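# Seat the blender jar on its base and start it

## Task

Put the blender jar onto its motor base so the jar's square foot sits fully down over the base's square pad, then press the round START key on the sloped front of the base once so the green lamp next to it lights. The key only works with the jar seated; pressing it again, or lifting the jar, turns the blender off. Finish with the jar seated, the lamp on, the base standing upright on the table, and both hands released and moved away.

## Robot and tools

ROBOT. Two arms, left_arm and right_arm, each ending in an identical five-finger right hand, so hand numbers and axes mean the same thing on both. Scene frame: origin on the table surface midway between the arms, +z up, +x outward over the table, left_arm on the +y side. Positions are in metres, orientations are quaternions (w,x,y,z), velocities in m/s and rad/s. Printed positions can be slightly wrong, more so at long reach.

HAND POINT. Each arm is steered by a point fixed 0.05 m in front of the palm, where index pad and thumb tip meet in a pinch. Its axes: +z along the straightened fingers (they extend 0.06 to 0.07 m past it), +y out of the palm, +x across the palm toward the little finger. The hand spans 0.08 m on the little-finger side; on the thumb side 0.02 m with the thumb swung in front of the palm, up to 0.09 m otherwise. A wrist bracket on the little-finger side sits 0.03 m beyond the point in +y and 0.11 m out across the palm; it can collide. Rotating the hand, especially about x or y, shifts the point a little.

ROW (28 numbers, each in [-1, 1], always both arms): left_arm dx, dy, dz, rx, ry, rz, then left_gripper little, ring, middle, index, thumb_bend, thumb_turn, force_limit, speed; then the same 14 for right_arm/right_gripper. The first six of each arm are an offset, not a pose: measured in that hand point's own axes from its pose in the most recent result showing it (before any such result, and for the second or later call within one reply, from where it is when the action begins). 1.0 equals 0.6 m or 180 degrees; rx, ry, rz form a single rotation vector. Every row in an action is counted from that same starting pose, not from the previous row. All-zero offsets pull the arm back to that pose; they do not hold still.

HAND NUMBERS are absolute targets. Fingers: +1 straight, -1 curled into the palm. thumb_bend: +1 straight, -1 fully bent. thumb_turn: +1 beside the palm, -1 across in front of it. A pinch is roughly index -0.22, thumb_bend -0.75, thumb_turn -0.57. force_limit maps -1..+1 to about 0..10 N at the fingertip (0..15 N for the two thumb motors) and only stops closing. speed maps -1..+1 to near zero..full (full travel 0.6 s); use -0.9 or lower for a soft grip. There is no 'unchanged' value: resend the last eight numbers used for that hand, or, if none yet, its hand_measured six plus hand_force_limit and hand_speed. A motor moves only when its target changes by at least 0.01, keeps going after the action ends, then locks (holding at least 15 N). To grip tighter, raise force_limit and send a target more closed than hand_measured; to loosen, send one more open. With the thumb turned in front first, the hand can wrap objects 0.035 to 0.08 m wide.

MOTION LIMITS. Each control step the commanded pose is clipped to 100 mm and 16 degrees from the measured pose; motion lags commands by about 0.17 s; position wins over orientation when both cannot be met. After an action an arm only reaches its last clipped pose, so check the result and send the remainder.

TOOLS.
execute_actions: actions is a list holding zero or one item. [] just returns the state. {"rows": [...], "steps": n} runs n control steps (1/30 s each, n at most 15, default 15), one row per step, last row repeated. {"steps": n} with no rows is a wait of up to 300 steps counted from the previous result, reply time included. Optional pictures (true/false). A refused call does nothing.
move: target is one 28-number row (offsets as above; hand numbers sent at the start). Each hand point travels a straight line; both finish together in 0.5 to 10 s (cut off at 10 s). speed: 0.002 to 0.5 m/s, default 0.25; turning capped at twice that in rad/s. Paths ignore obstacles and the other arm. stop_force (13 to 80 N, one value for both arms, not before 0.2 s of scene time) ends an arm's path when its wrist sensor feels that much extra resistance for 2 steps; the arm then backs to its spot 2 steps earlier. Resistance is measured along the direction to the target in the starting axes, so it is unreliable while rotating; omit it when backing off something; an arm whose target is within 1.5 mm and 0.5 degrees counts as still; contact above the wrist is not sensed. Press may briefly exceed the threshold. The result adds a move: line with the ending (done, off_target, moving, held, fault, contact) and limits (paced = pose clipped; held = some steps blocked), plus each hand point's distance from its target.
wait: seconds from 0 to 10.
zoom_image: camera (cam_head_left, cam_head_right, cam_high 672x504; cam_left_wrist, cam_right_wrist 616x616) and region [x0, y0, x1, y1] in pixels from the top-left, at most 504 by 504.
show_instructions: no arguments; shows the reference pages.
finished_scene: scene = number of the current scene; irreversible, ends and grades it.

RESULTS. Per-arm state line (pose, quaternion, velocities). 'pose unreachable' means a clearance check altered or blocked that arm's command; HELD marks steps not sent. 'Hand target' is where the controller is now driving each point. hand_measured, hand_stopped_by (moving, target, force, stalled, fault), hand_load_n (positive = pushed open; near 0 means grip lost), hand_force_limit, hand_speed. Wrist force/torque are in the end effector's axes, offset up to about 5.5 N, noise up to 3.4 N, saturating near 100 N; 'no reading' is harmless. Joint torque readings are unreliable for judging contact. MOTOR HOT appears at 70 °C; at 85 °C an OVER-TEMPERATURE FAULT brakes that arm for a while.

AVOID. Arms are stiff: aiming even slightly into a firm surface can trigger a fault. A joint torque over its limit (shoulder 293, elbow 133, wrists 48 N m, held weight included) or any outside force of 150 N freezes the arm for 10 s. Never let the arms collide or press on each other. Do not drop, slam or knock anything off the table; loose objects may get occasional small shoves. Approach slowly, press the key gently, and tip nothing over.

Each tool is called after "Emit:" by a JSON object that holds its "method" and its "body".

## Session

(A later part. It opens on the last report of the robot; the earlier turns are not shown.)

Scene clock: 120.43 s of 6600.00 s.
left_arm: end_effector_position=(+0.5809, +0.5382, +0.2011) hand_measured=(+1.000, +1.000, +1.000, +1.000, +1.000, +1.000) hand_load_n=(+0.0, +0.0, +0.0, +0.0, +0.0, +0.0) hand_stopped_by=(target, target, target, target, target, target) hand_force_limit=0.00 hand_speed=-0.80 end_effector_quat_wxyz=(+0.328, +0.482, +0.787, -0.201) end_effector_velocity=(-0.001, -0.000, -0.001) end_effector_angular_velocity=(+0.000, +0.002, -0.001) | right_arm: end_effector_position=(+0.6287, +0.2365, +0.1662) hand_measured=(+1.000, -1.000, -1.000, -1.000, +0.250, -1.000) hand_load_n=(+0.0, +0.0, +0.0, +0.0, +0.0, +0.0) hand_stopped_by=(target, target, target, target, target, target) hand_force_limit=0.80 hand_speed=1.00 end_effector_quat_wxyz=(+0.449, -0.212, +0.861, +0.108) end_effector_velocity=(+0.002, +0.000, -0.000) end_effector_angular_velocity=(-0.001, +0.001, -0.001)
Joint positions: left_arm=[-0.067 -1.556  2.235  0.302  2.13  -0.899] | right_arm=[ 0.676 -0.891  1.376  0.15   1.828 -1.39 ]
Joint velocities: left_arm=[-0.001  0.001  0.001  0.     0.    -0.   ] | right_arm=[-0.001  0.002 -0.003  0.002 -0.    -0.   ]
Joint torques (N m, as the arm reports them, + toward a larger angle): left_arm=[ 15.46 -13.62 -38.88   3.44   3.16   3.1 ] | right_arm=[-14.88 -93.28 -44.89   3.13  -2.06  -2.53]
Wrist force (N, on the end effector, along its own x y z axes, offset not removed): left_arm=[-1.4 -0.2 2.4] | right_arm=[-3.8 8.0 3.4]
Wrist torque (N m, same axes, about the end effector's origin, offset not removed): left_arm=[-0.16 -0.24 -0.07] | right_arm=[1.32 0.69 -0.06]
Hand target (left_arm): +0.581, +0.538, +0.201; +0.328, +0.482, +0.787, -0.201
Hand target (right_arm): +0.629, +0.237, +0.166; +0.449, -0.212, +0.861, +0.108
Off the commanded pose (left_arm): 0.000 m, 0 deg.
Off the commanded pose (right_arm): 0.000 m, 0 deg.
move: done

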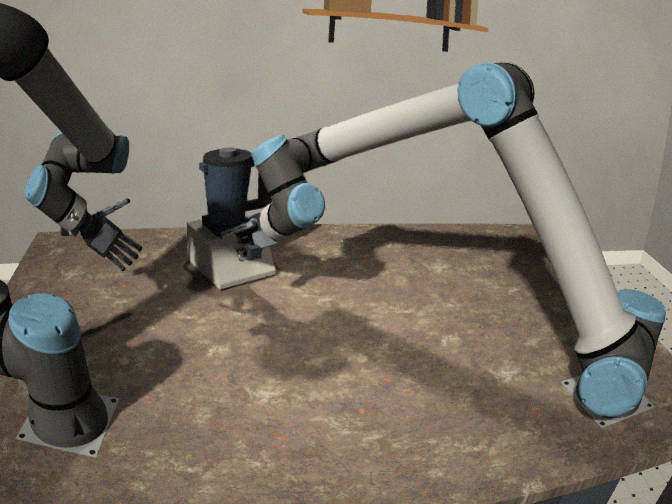

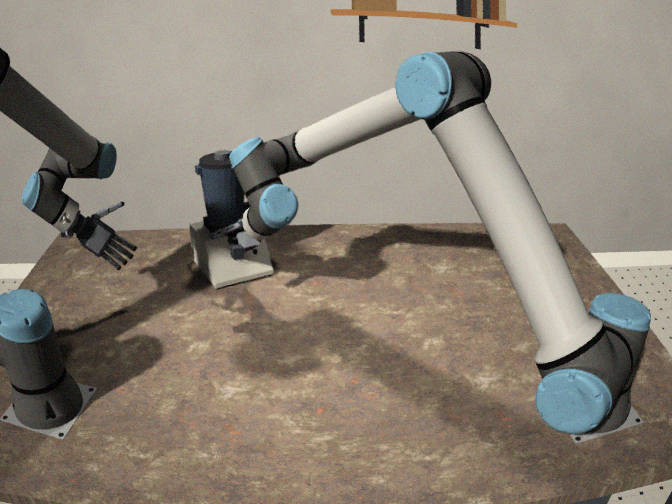

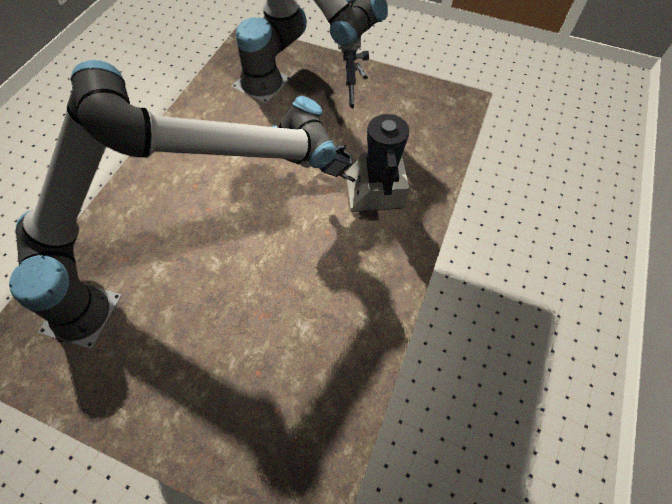

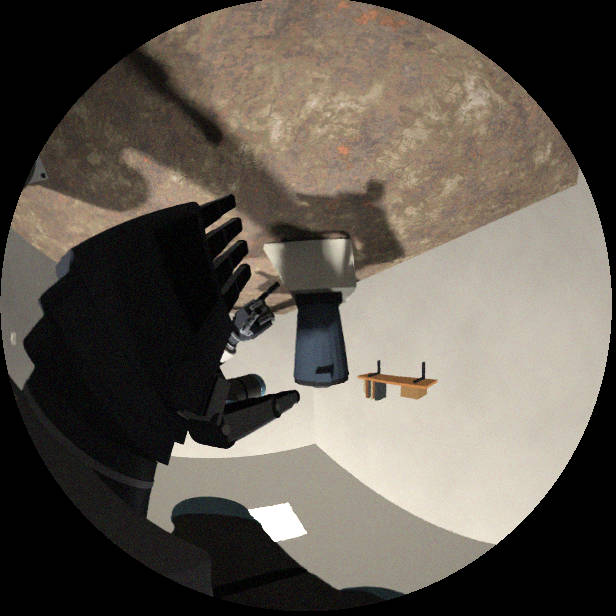

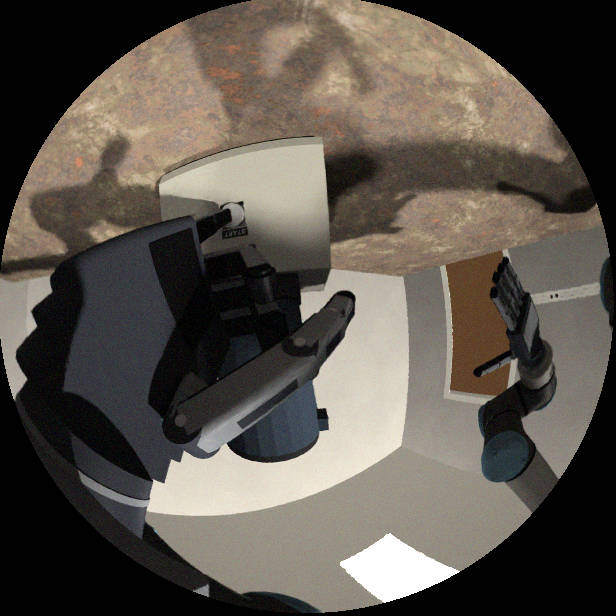

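Emit:
{"method": "move", "body": {"target": [0,0,0,0,0,0,1,1,1,1,1,1,0,-0.8, 0,0.005,0.008,0,0,0,1,-1,-1,-1,0.25,-1,0.8,1], "speed": 0.03}}

Emit:
{"method": "move", "body": {"target": [0,0,0,0,0,0,1,1,1,1,1,1,0,-0.8, 0,0,0.022,0,0,0,1,-1,-1,-1,0.25,-1,0.8,1], "speed": 0.008, "stop_force": 13}}

Emit:
{"method": "zoom_image", "body": {"camera": "cam_high", "region": [310, 140, 410, 220]}}

Scene clock: 123.23 s of 6600.00 s.
left_arm: end_effector_position=(+0.5809, +0.5382, +0.2011) hand_measured=(+1.000, +1.000, +1.000, +1.000, +1.000, +1.000) hand_load_n=(+0.0, +0.0, +0.0, +0.0, +0.0, +0.0) hand_stopped_by=(target, target, target, target, target, target) hand_force_limit=0.00 hand_speed=-0.80 end_effector_quat_wxyz=(+0.328, +0.482, +0.787, -0.201) end_effector_velocity=(+0.001, -0.000, +0.001) end_effector_angular_velocity=(-0.001, -0.001, +0.000) | right_arm: end_effector_position=(+0.6307, +0.2407, +0.1636) hand_measured=(+1.000, -1.000, -1.000, -1.000, +0.250, -1.000) hand_load_n=(+0.0, +0.0, +0.0, +0.0, +0.0, +0.0) hand_stopped_by=(target, target, target, target, target, target) hand_force_limit=0.80 hand_speed=1.00 end_effector_quat_wxyz=(+0.449, -0.212, +0.861, +0.108) end_effector_velocity=(+0.001, +0.003, -0.001) end_effector_angular_velocity=(+0.001, -0.000, +0.000)
Joint positions: left_arm=[-0.067 -1.556  2.235  0.302  2.13  -0.899] | right_arm=[ 0.678 -0.882  1.366  0.152  1.829 -1.389]
Joint velocities: left_arm=[ 0.     0.    -0.002  0.     0.     0.   ] | right_arm=[ 0.002  0.004 -0.006  0.001  0.001  0.001]
Joint torques (N m, as the arm reports them, + toward a larger angle): left_arm=[ 22.13 -12.95 -40.03   3.36   3.22   3.48] | right_arm=[  8.95 -90.43 -44.5    3.11   2.99   2.19]
Wrist force (N, on the end effector, along its own x y z axes, offset not removed): left_arm=[0.2 1.6 0.2] | right_arm=[-5.5 -3.4 -2.2]
Wrist torque (N m, same axes, about the end effector's origin, offset not removed): left_arm=[0.21 -0.43 0.02] | right_arm=[-0.22 1.01 -0.51]
Hand target (left_arm): +0.581, +0.538, +0.201; +0.328, +0.482, +0.787, -0.201
Hand target (right_arm): +0.631, +0.241, +0.163; +0.449, -0.212, +0.861, +0.108
Off the commanded pose (left_arm): 0.000 m, 0 deg.
Off the commanded pose (right_arm): 0.000 m, 0 deg.
move: done

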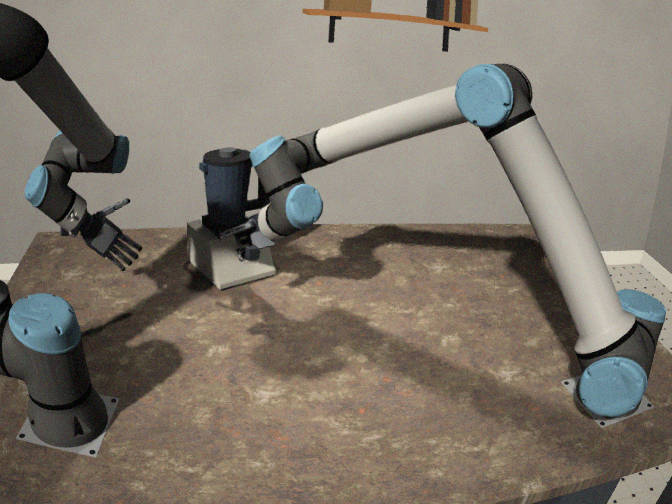

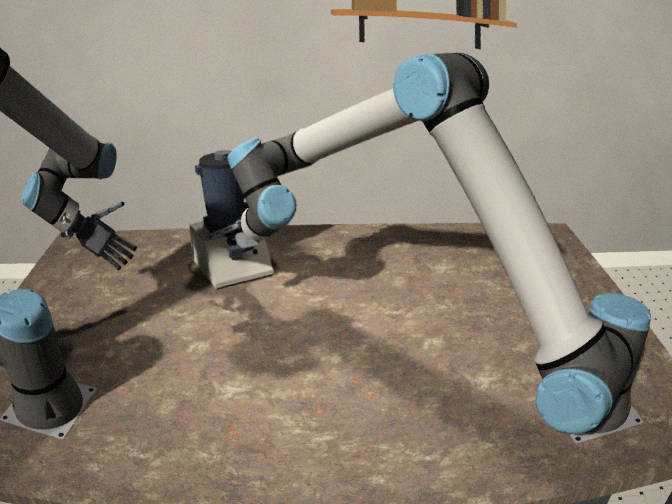

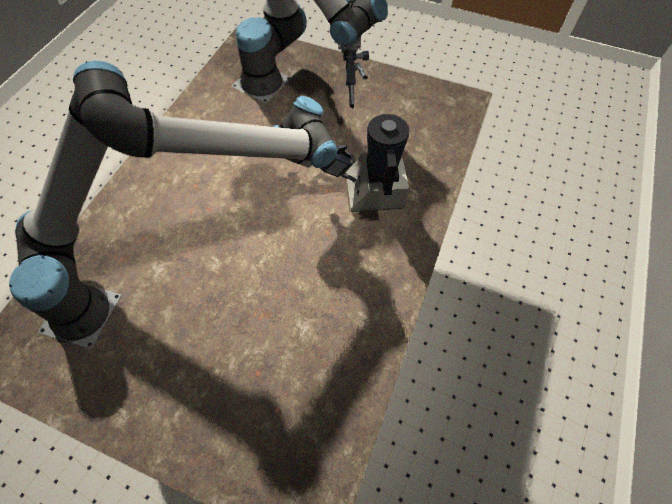

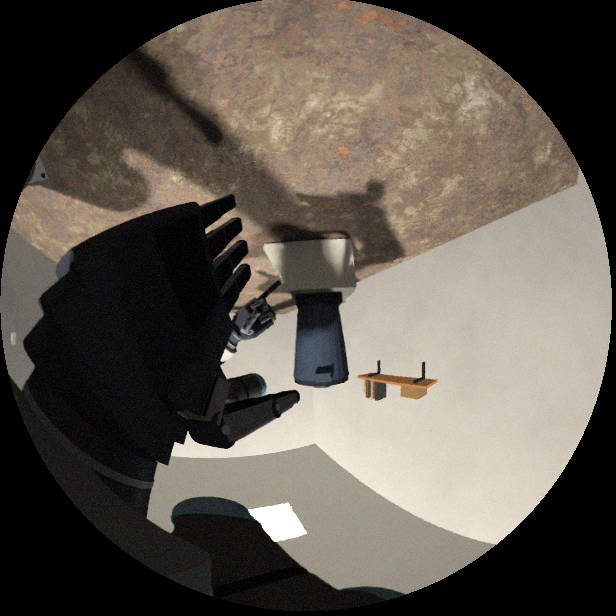

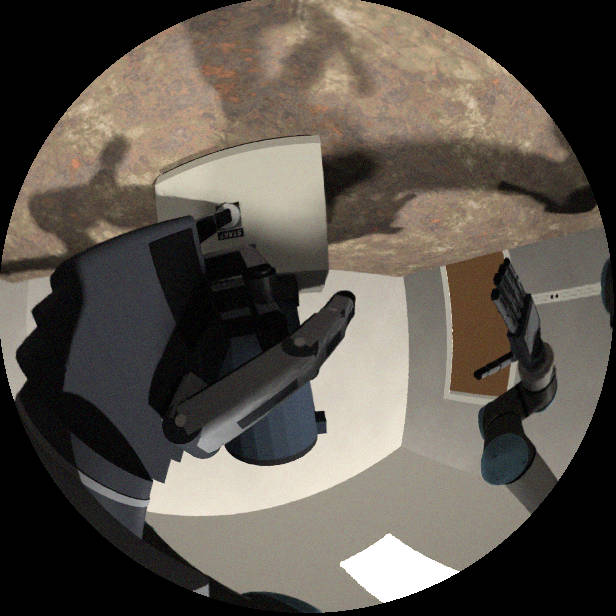

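Scene clock: 124.77 s of 6600.00 s.
left_arm: end_effector_position=(+0.5809, +0.5382, +0.2011) hand_measured=(+1.000, +1.000, +1.000, +1.000, +1.000, +1.000) hand_load_n=(+0.0, +0.0, +0.0, +0.0, +0.0, +0.0) hand_stopped_by=(target, target, target, target, target, target) hand_force_limit=0.00 hand_speed=-0.80 end_effector_quat_wxyz=(+0.328, +0.482, +0.787, -0.201) end_effector_velocity=(+0.001, -0.000, +0.001) end_effector_angular_velocity=(-0.000, -0.001, +0.000) | right_arm: end_effector_position=(+0.6374, +0.2441, +0.1584) hand_measured=(+1.000, -1.000, -1.000, -1.000, +0.250, -1.000) hand_load_n=(+0.0, +0.0, +0.0, +0.0, +0.0, +0.0) hand_stopped_by=(target, target, target, target, target, target) hand_force_limit=0.80 hand_speed=1.00 end_effector_quat_wxyz=(+0.449, -0.212, +0.861, +0.108) end_effector_velocity=(-0.002, -0.002, +0.001) end_effector_angular_velocity=(-0.001, +0.000, +0.000)
Joint positions: left_arm=[-0.067 -1.556  2.235  0.302  2.13  -0.899] | right_arm=[ 0.675 -0.869  1.352  0.152  1.827 -1.391]
Joint velocities: left_arm=[ 0.     0.    -0.002  0.001 -0.    -0.   ] | right_arm=[-0.    -0.004  0.005 -0.     0.    -0.001]
Joint torques (N m, as the arm reports them, + toward a larger angle): left_arm=[ 20.56 -15.   -39.82   3.77   3.19   3.33] | right_arm=[ -1.75 -98.27 -28.62  -1.51   1.1    0.08]
Wrist force (N, on the end effector, along its own x y z axes, offset not removed): left_arm=[-3.8 0.6 0.2] | right_arm=[-9.7 1.8 -22.9]
Wrist torque (N m, same axes, about the end effector's origin, offset not removed): left_arm=[-0.01 0.13 -0.20] | right_arm=[1.79 2.51 -0.47]
Hand target (left_arm): +0.581, +0.538, +0.201; +0.328, +0.482, +0.787, -0.201
Hand target (right_arm): +0.637, +0.244, +0.159; +0.449, -0.212, +0.861, +0.108
Off the commanded pose (left_arm): 0.000 m, 0 deg.
Off the commanded pose (right_arm): 0.004 m, 0 deg.
move: contact (right_arm)

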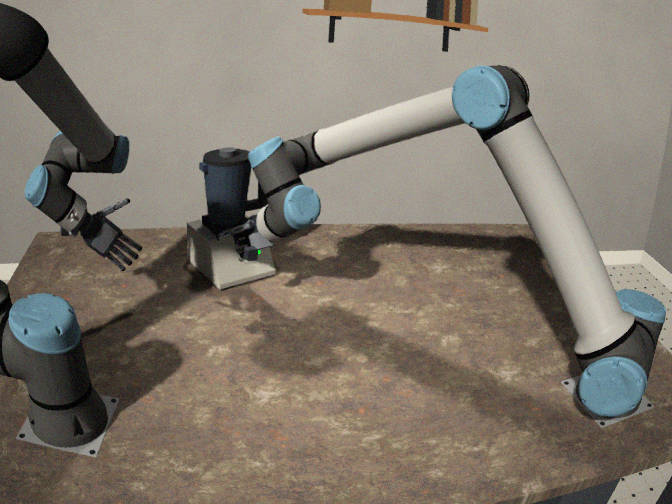

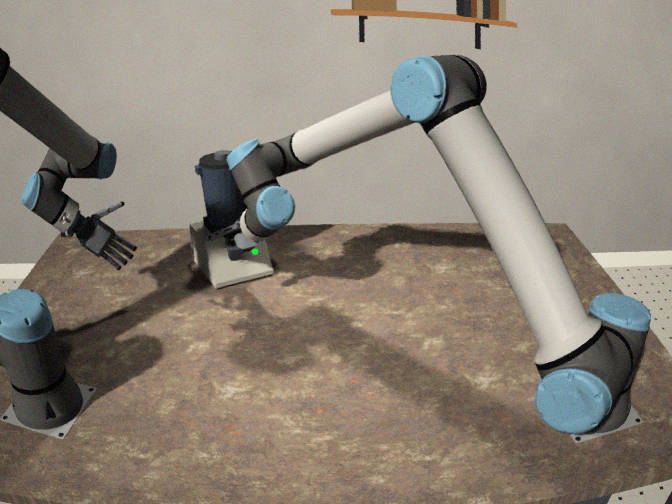

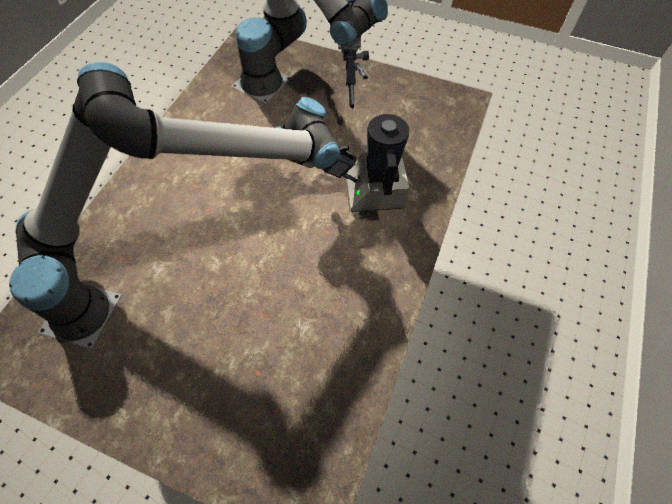

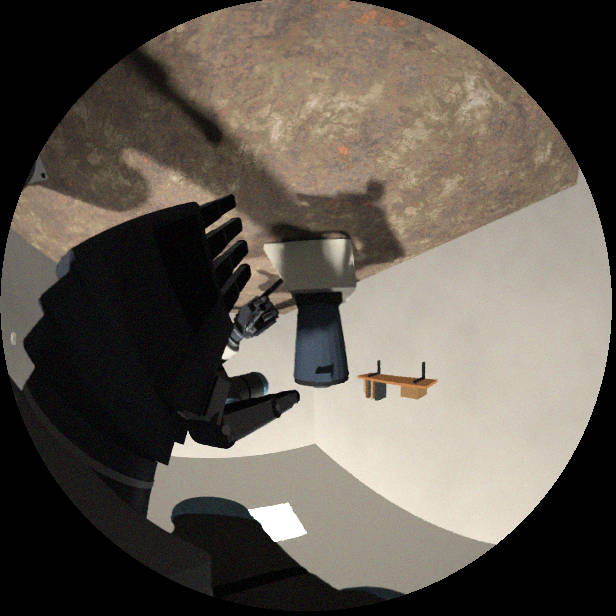

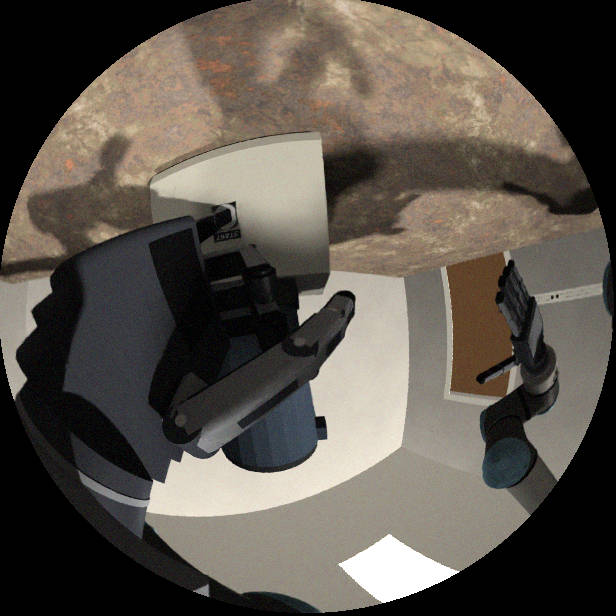

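Region (310, 140, 410, 220) of cam_high's 672x504 image, scaled by 5.040, with more detail than that image has; it fills the top 403 rows of this view, and the rest is white.

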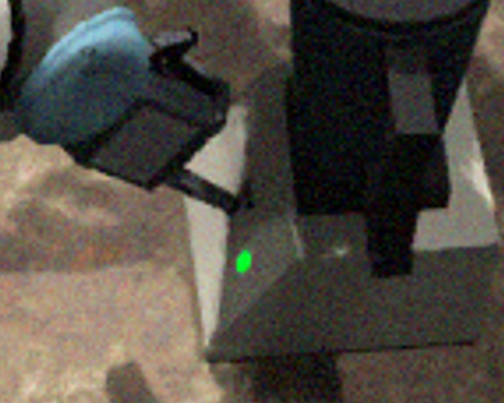

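Lamp lit. Retreat.

Emit:
{"method": "move", "body": {"target": [0,0,-0.12,0,0,0,1,1,1,1,1,1,0,-0.8, 0,-0.15,-0.45,0,0,0,1,-1,-1,-1,0.25,-1,0.8,1], "speed": 0.25}}

Scene clock: 127.57 s of 6600.00 s.
left_arm: end_effector_position=(+0.5578, +0.5837, +0.2518) hand_measured=(+1.000, +1.000, +1.000, +1.000, +1.000, +1.000) hand_load_n=(+0.0, +0.0, +0.0, +0.0, +0.0, +0.0) hand_stopped_by=(target, target, target, target, target, target) hand_force_limit=0.00 hand_speed=-0.80 end_effector_quat_wxyz=(+0.328, +0.482, +0.788, -0.201) end_effector_velocity=(-0.000, +0.000, -0.000) end_effector_angular_velocity=(+0.000, +0.002, -0.000) | right_arm: end_effector_position=(+0.4824, +0.0625, +0.3127) hand_measured=(+1.000, -1.000, -1.000, -1.000, +0.250, -1.000) hand_load_n=(+0.0, +0.0, +0.0, +0.0, +0.0, +0.0) hand_stopped_by=(target, target, target, target, target, target) hand_force_limit=0.80 hand_speed=1.00 end_effector_quat_wxyz=(+0.449, -0.212, +0.861, +0.108) end_effector_velocity=(-0.000, -0.002, +0.002) end_effector_angular_velocity=(-0.000, -0.001, -0.000)
Joint positions: left_arm=[ 0.049 -1.621  2.204  0.465  2.191 -0.781] | right_arm=[ 0.646 -1.341  1.773  0.198  1.803 -1.409]
Joint velocities: left_arm=[ 0.001  0.001 -0.001  0.003  0.     0.001] | right_arm=[-0.001 -0.004  0.001  0.002 -0.    -0.001]
Joint torques (N m, as the arm reports them, + toward a larger angle): left_arm=[ 19.58 -45.07 -41.88   3.76   3.31   3.36] | right_arm=[-15.52 -73.62 -29.96   3.    -1.89  -2.53]
Wrist force (N, on the end effector, along its own x y z axes, offset not removed): left_arm=[-4.1 1.6 -3.7] | right_arm=[-4.7 3.5 2.2]
Wrist torque (N m, same axes, about the end effector's origin, offset not removed): left_arm=[0.53 0.36 -0.21] | right_arm=[0.59 0.82 -0.12]
Hand target (left_arm): +0.558, +0.584, +0.252; +0.328, +0.482, +0.788, -0.201
Hand target (right_arm): +0.482, +0.062, +0.313; +0.449, -0.212, +0.861, +0.108
Off the commanded pose (left_arm): 0.000 m, 0 deg.
Off the commanded pose (right_arm): 0.001 m, 0 deg.
move: done

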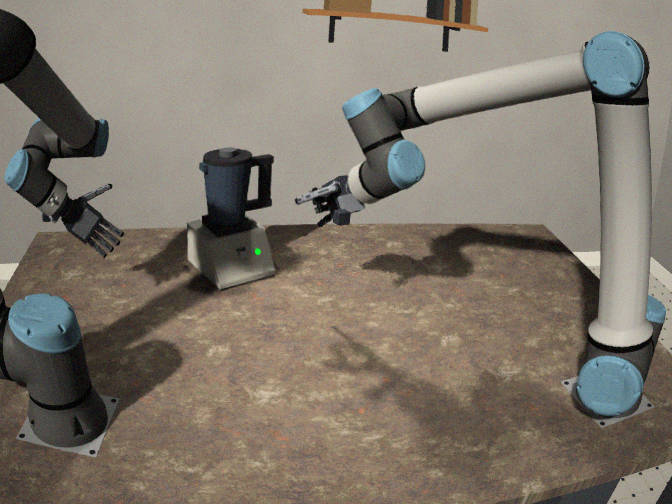

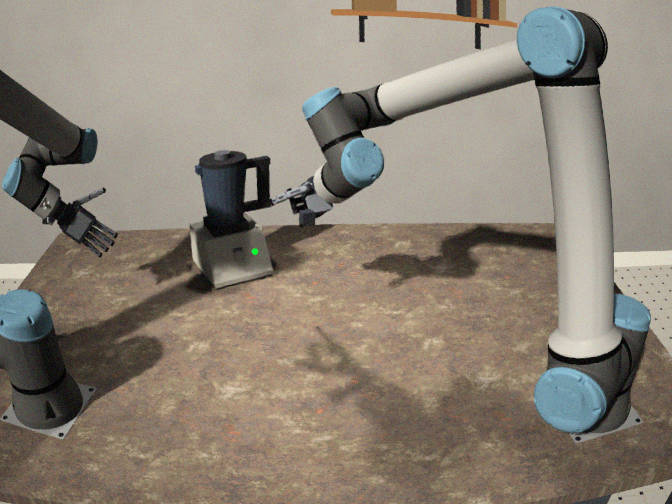

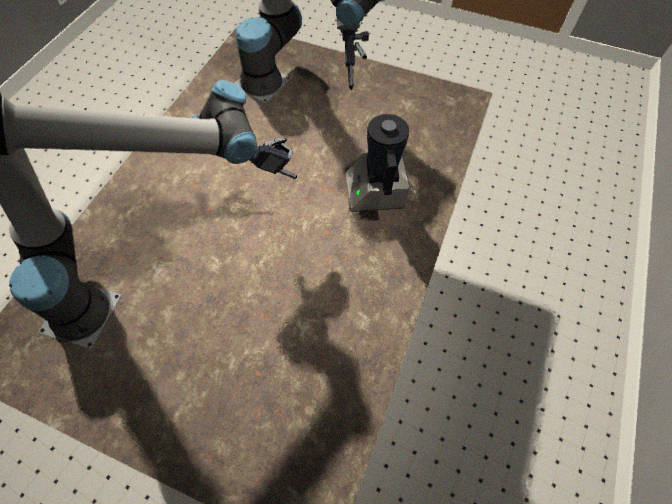

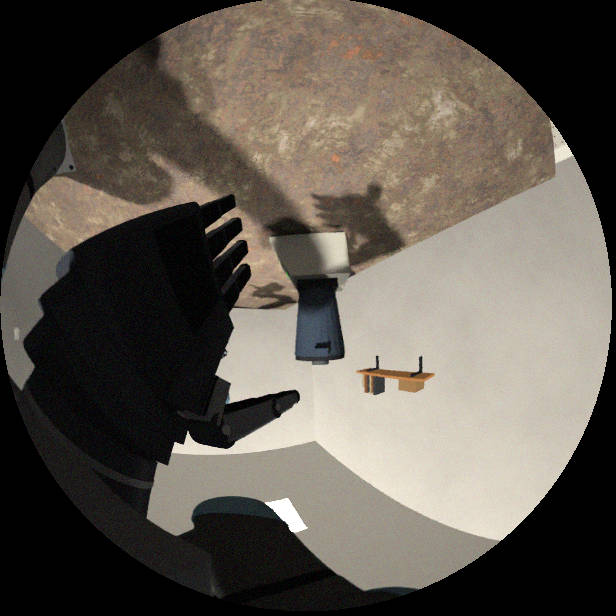

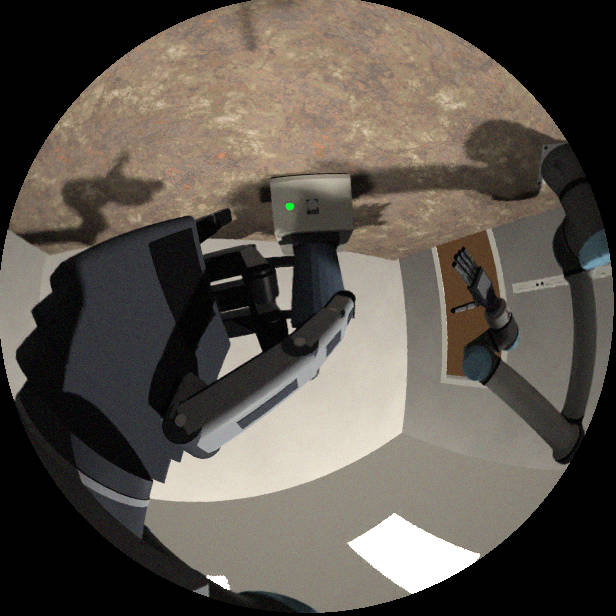

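Emit:
{"method": "finished_scene", "body": {"scene": 2}}

The scene is finished: the task was done.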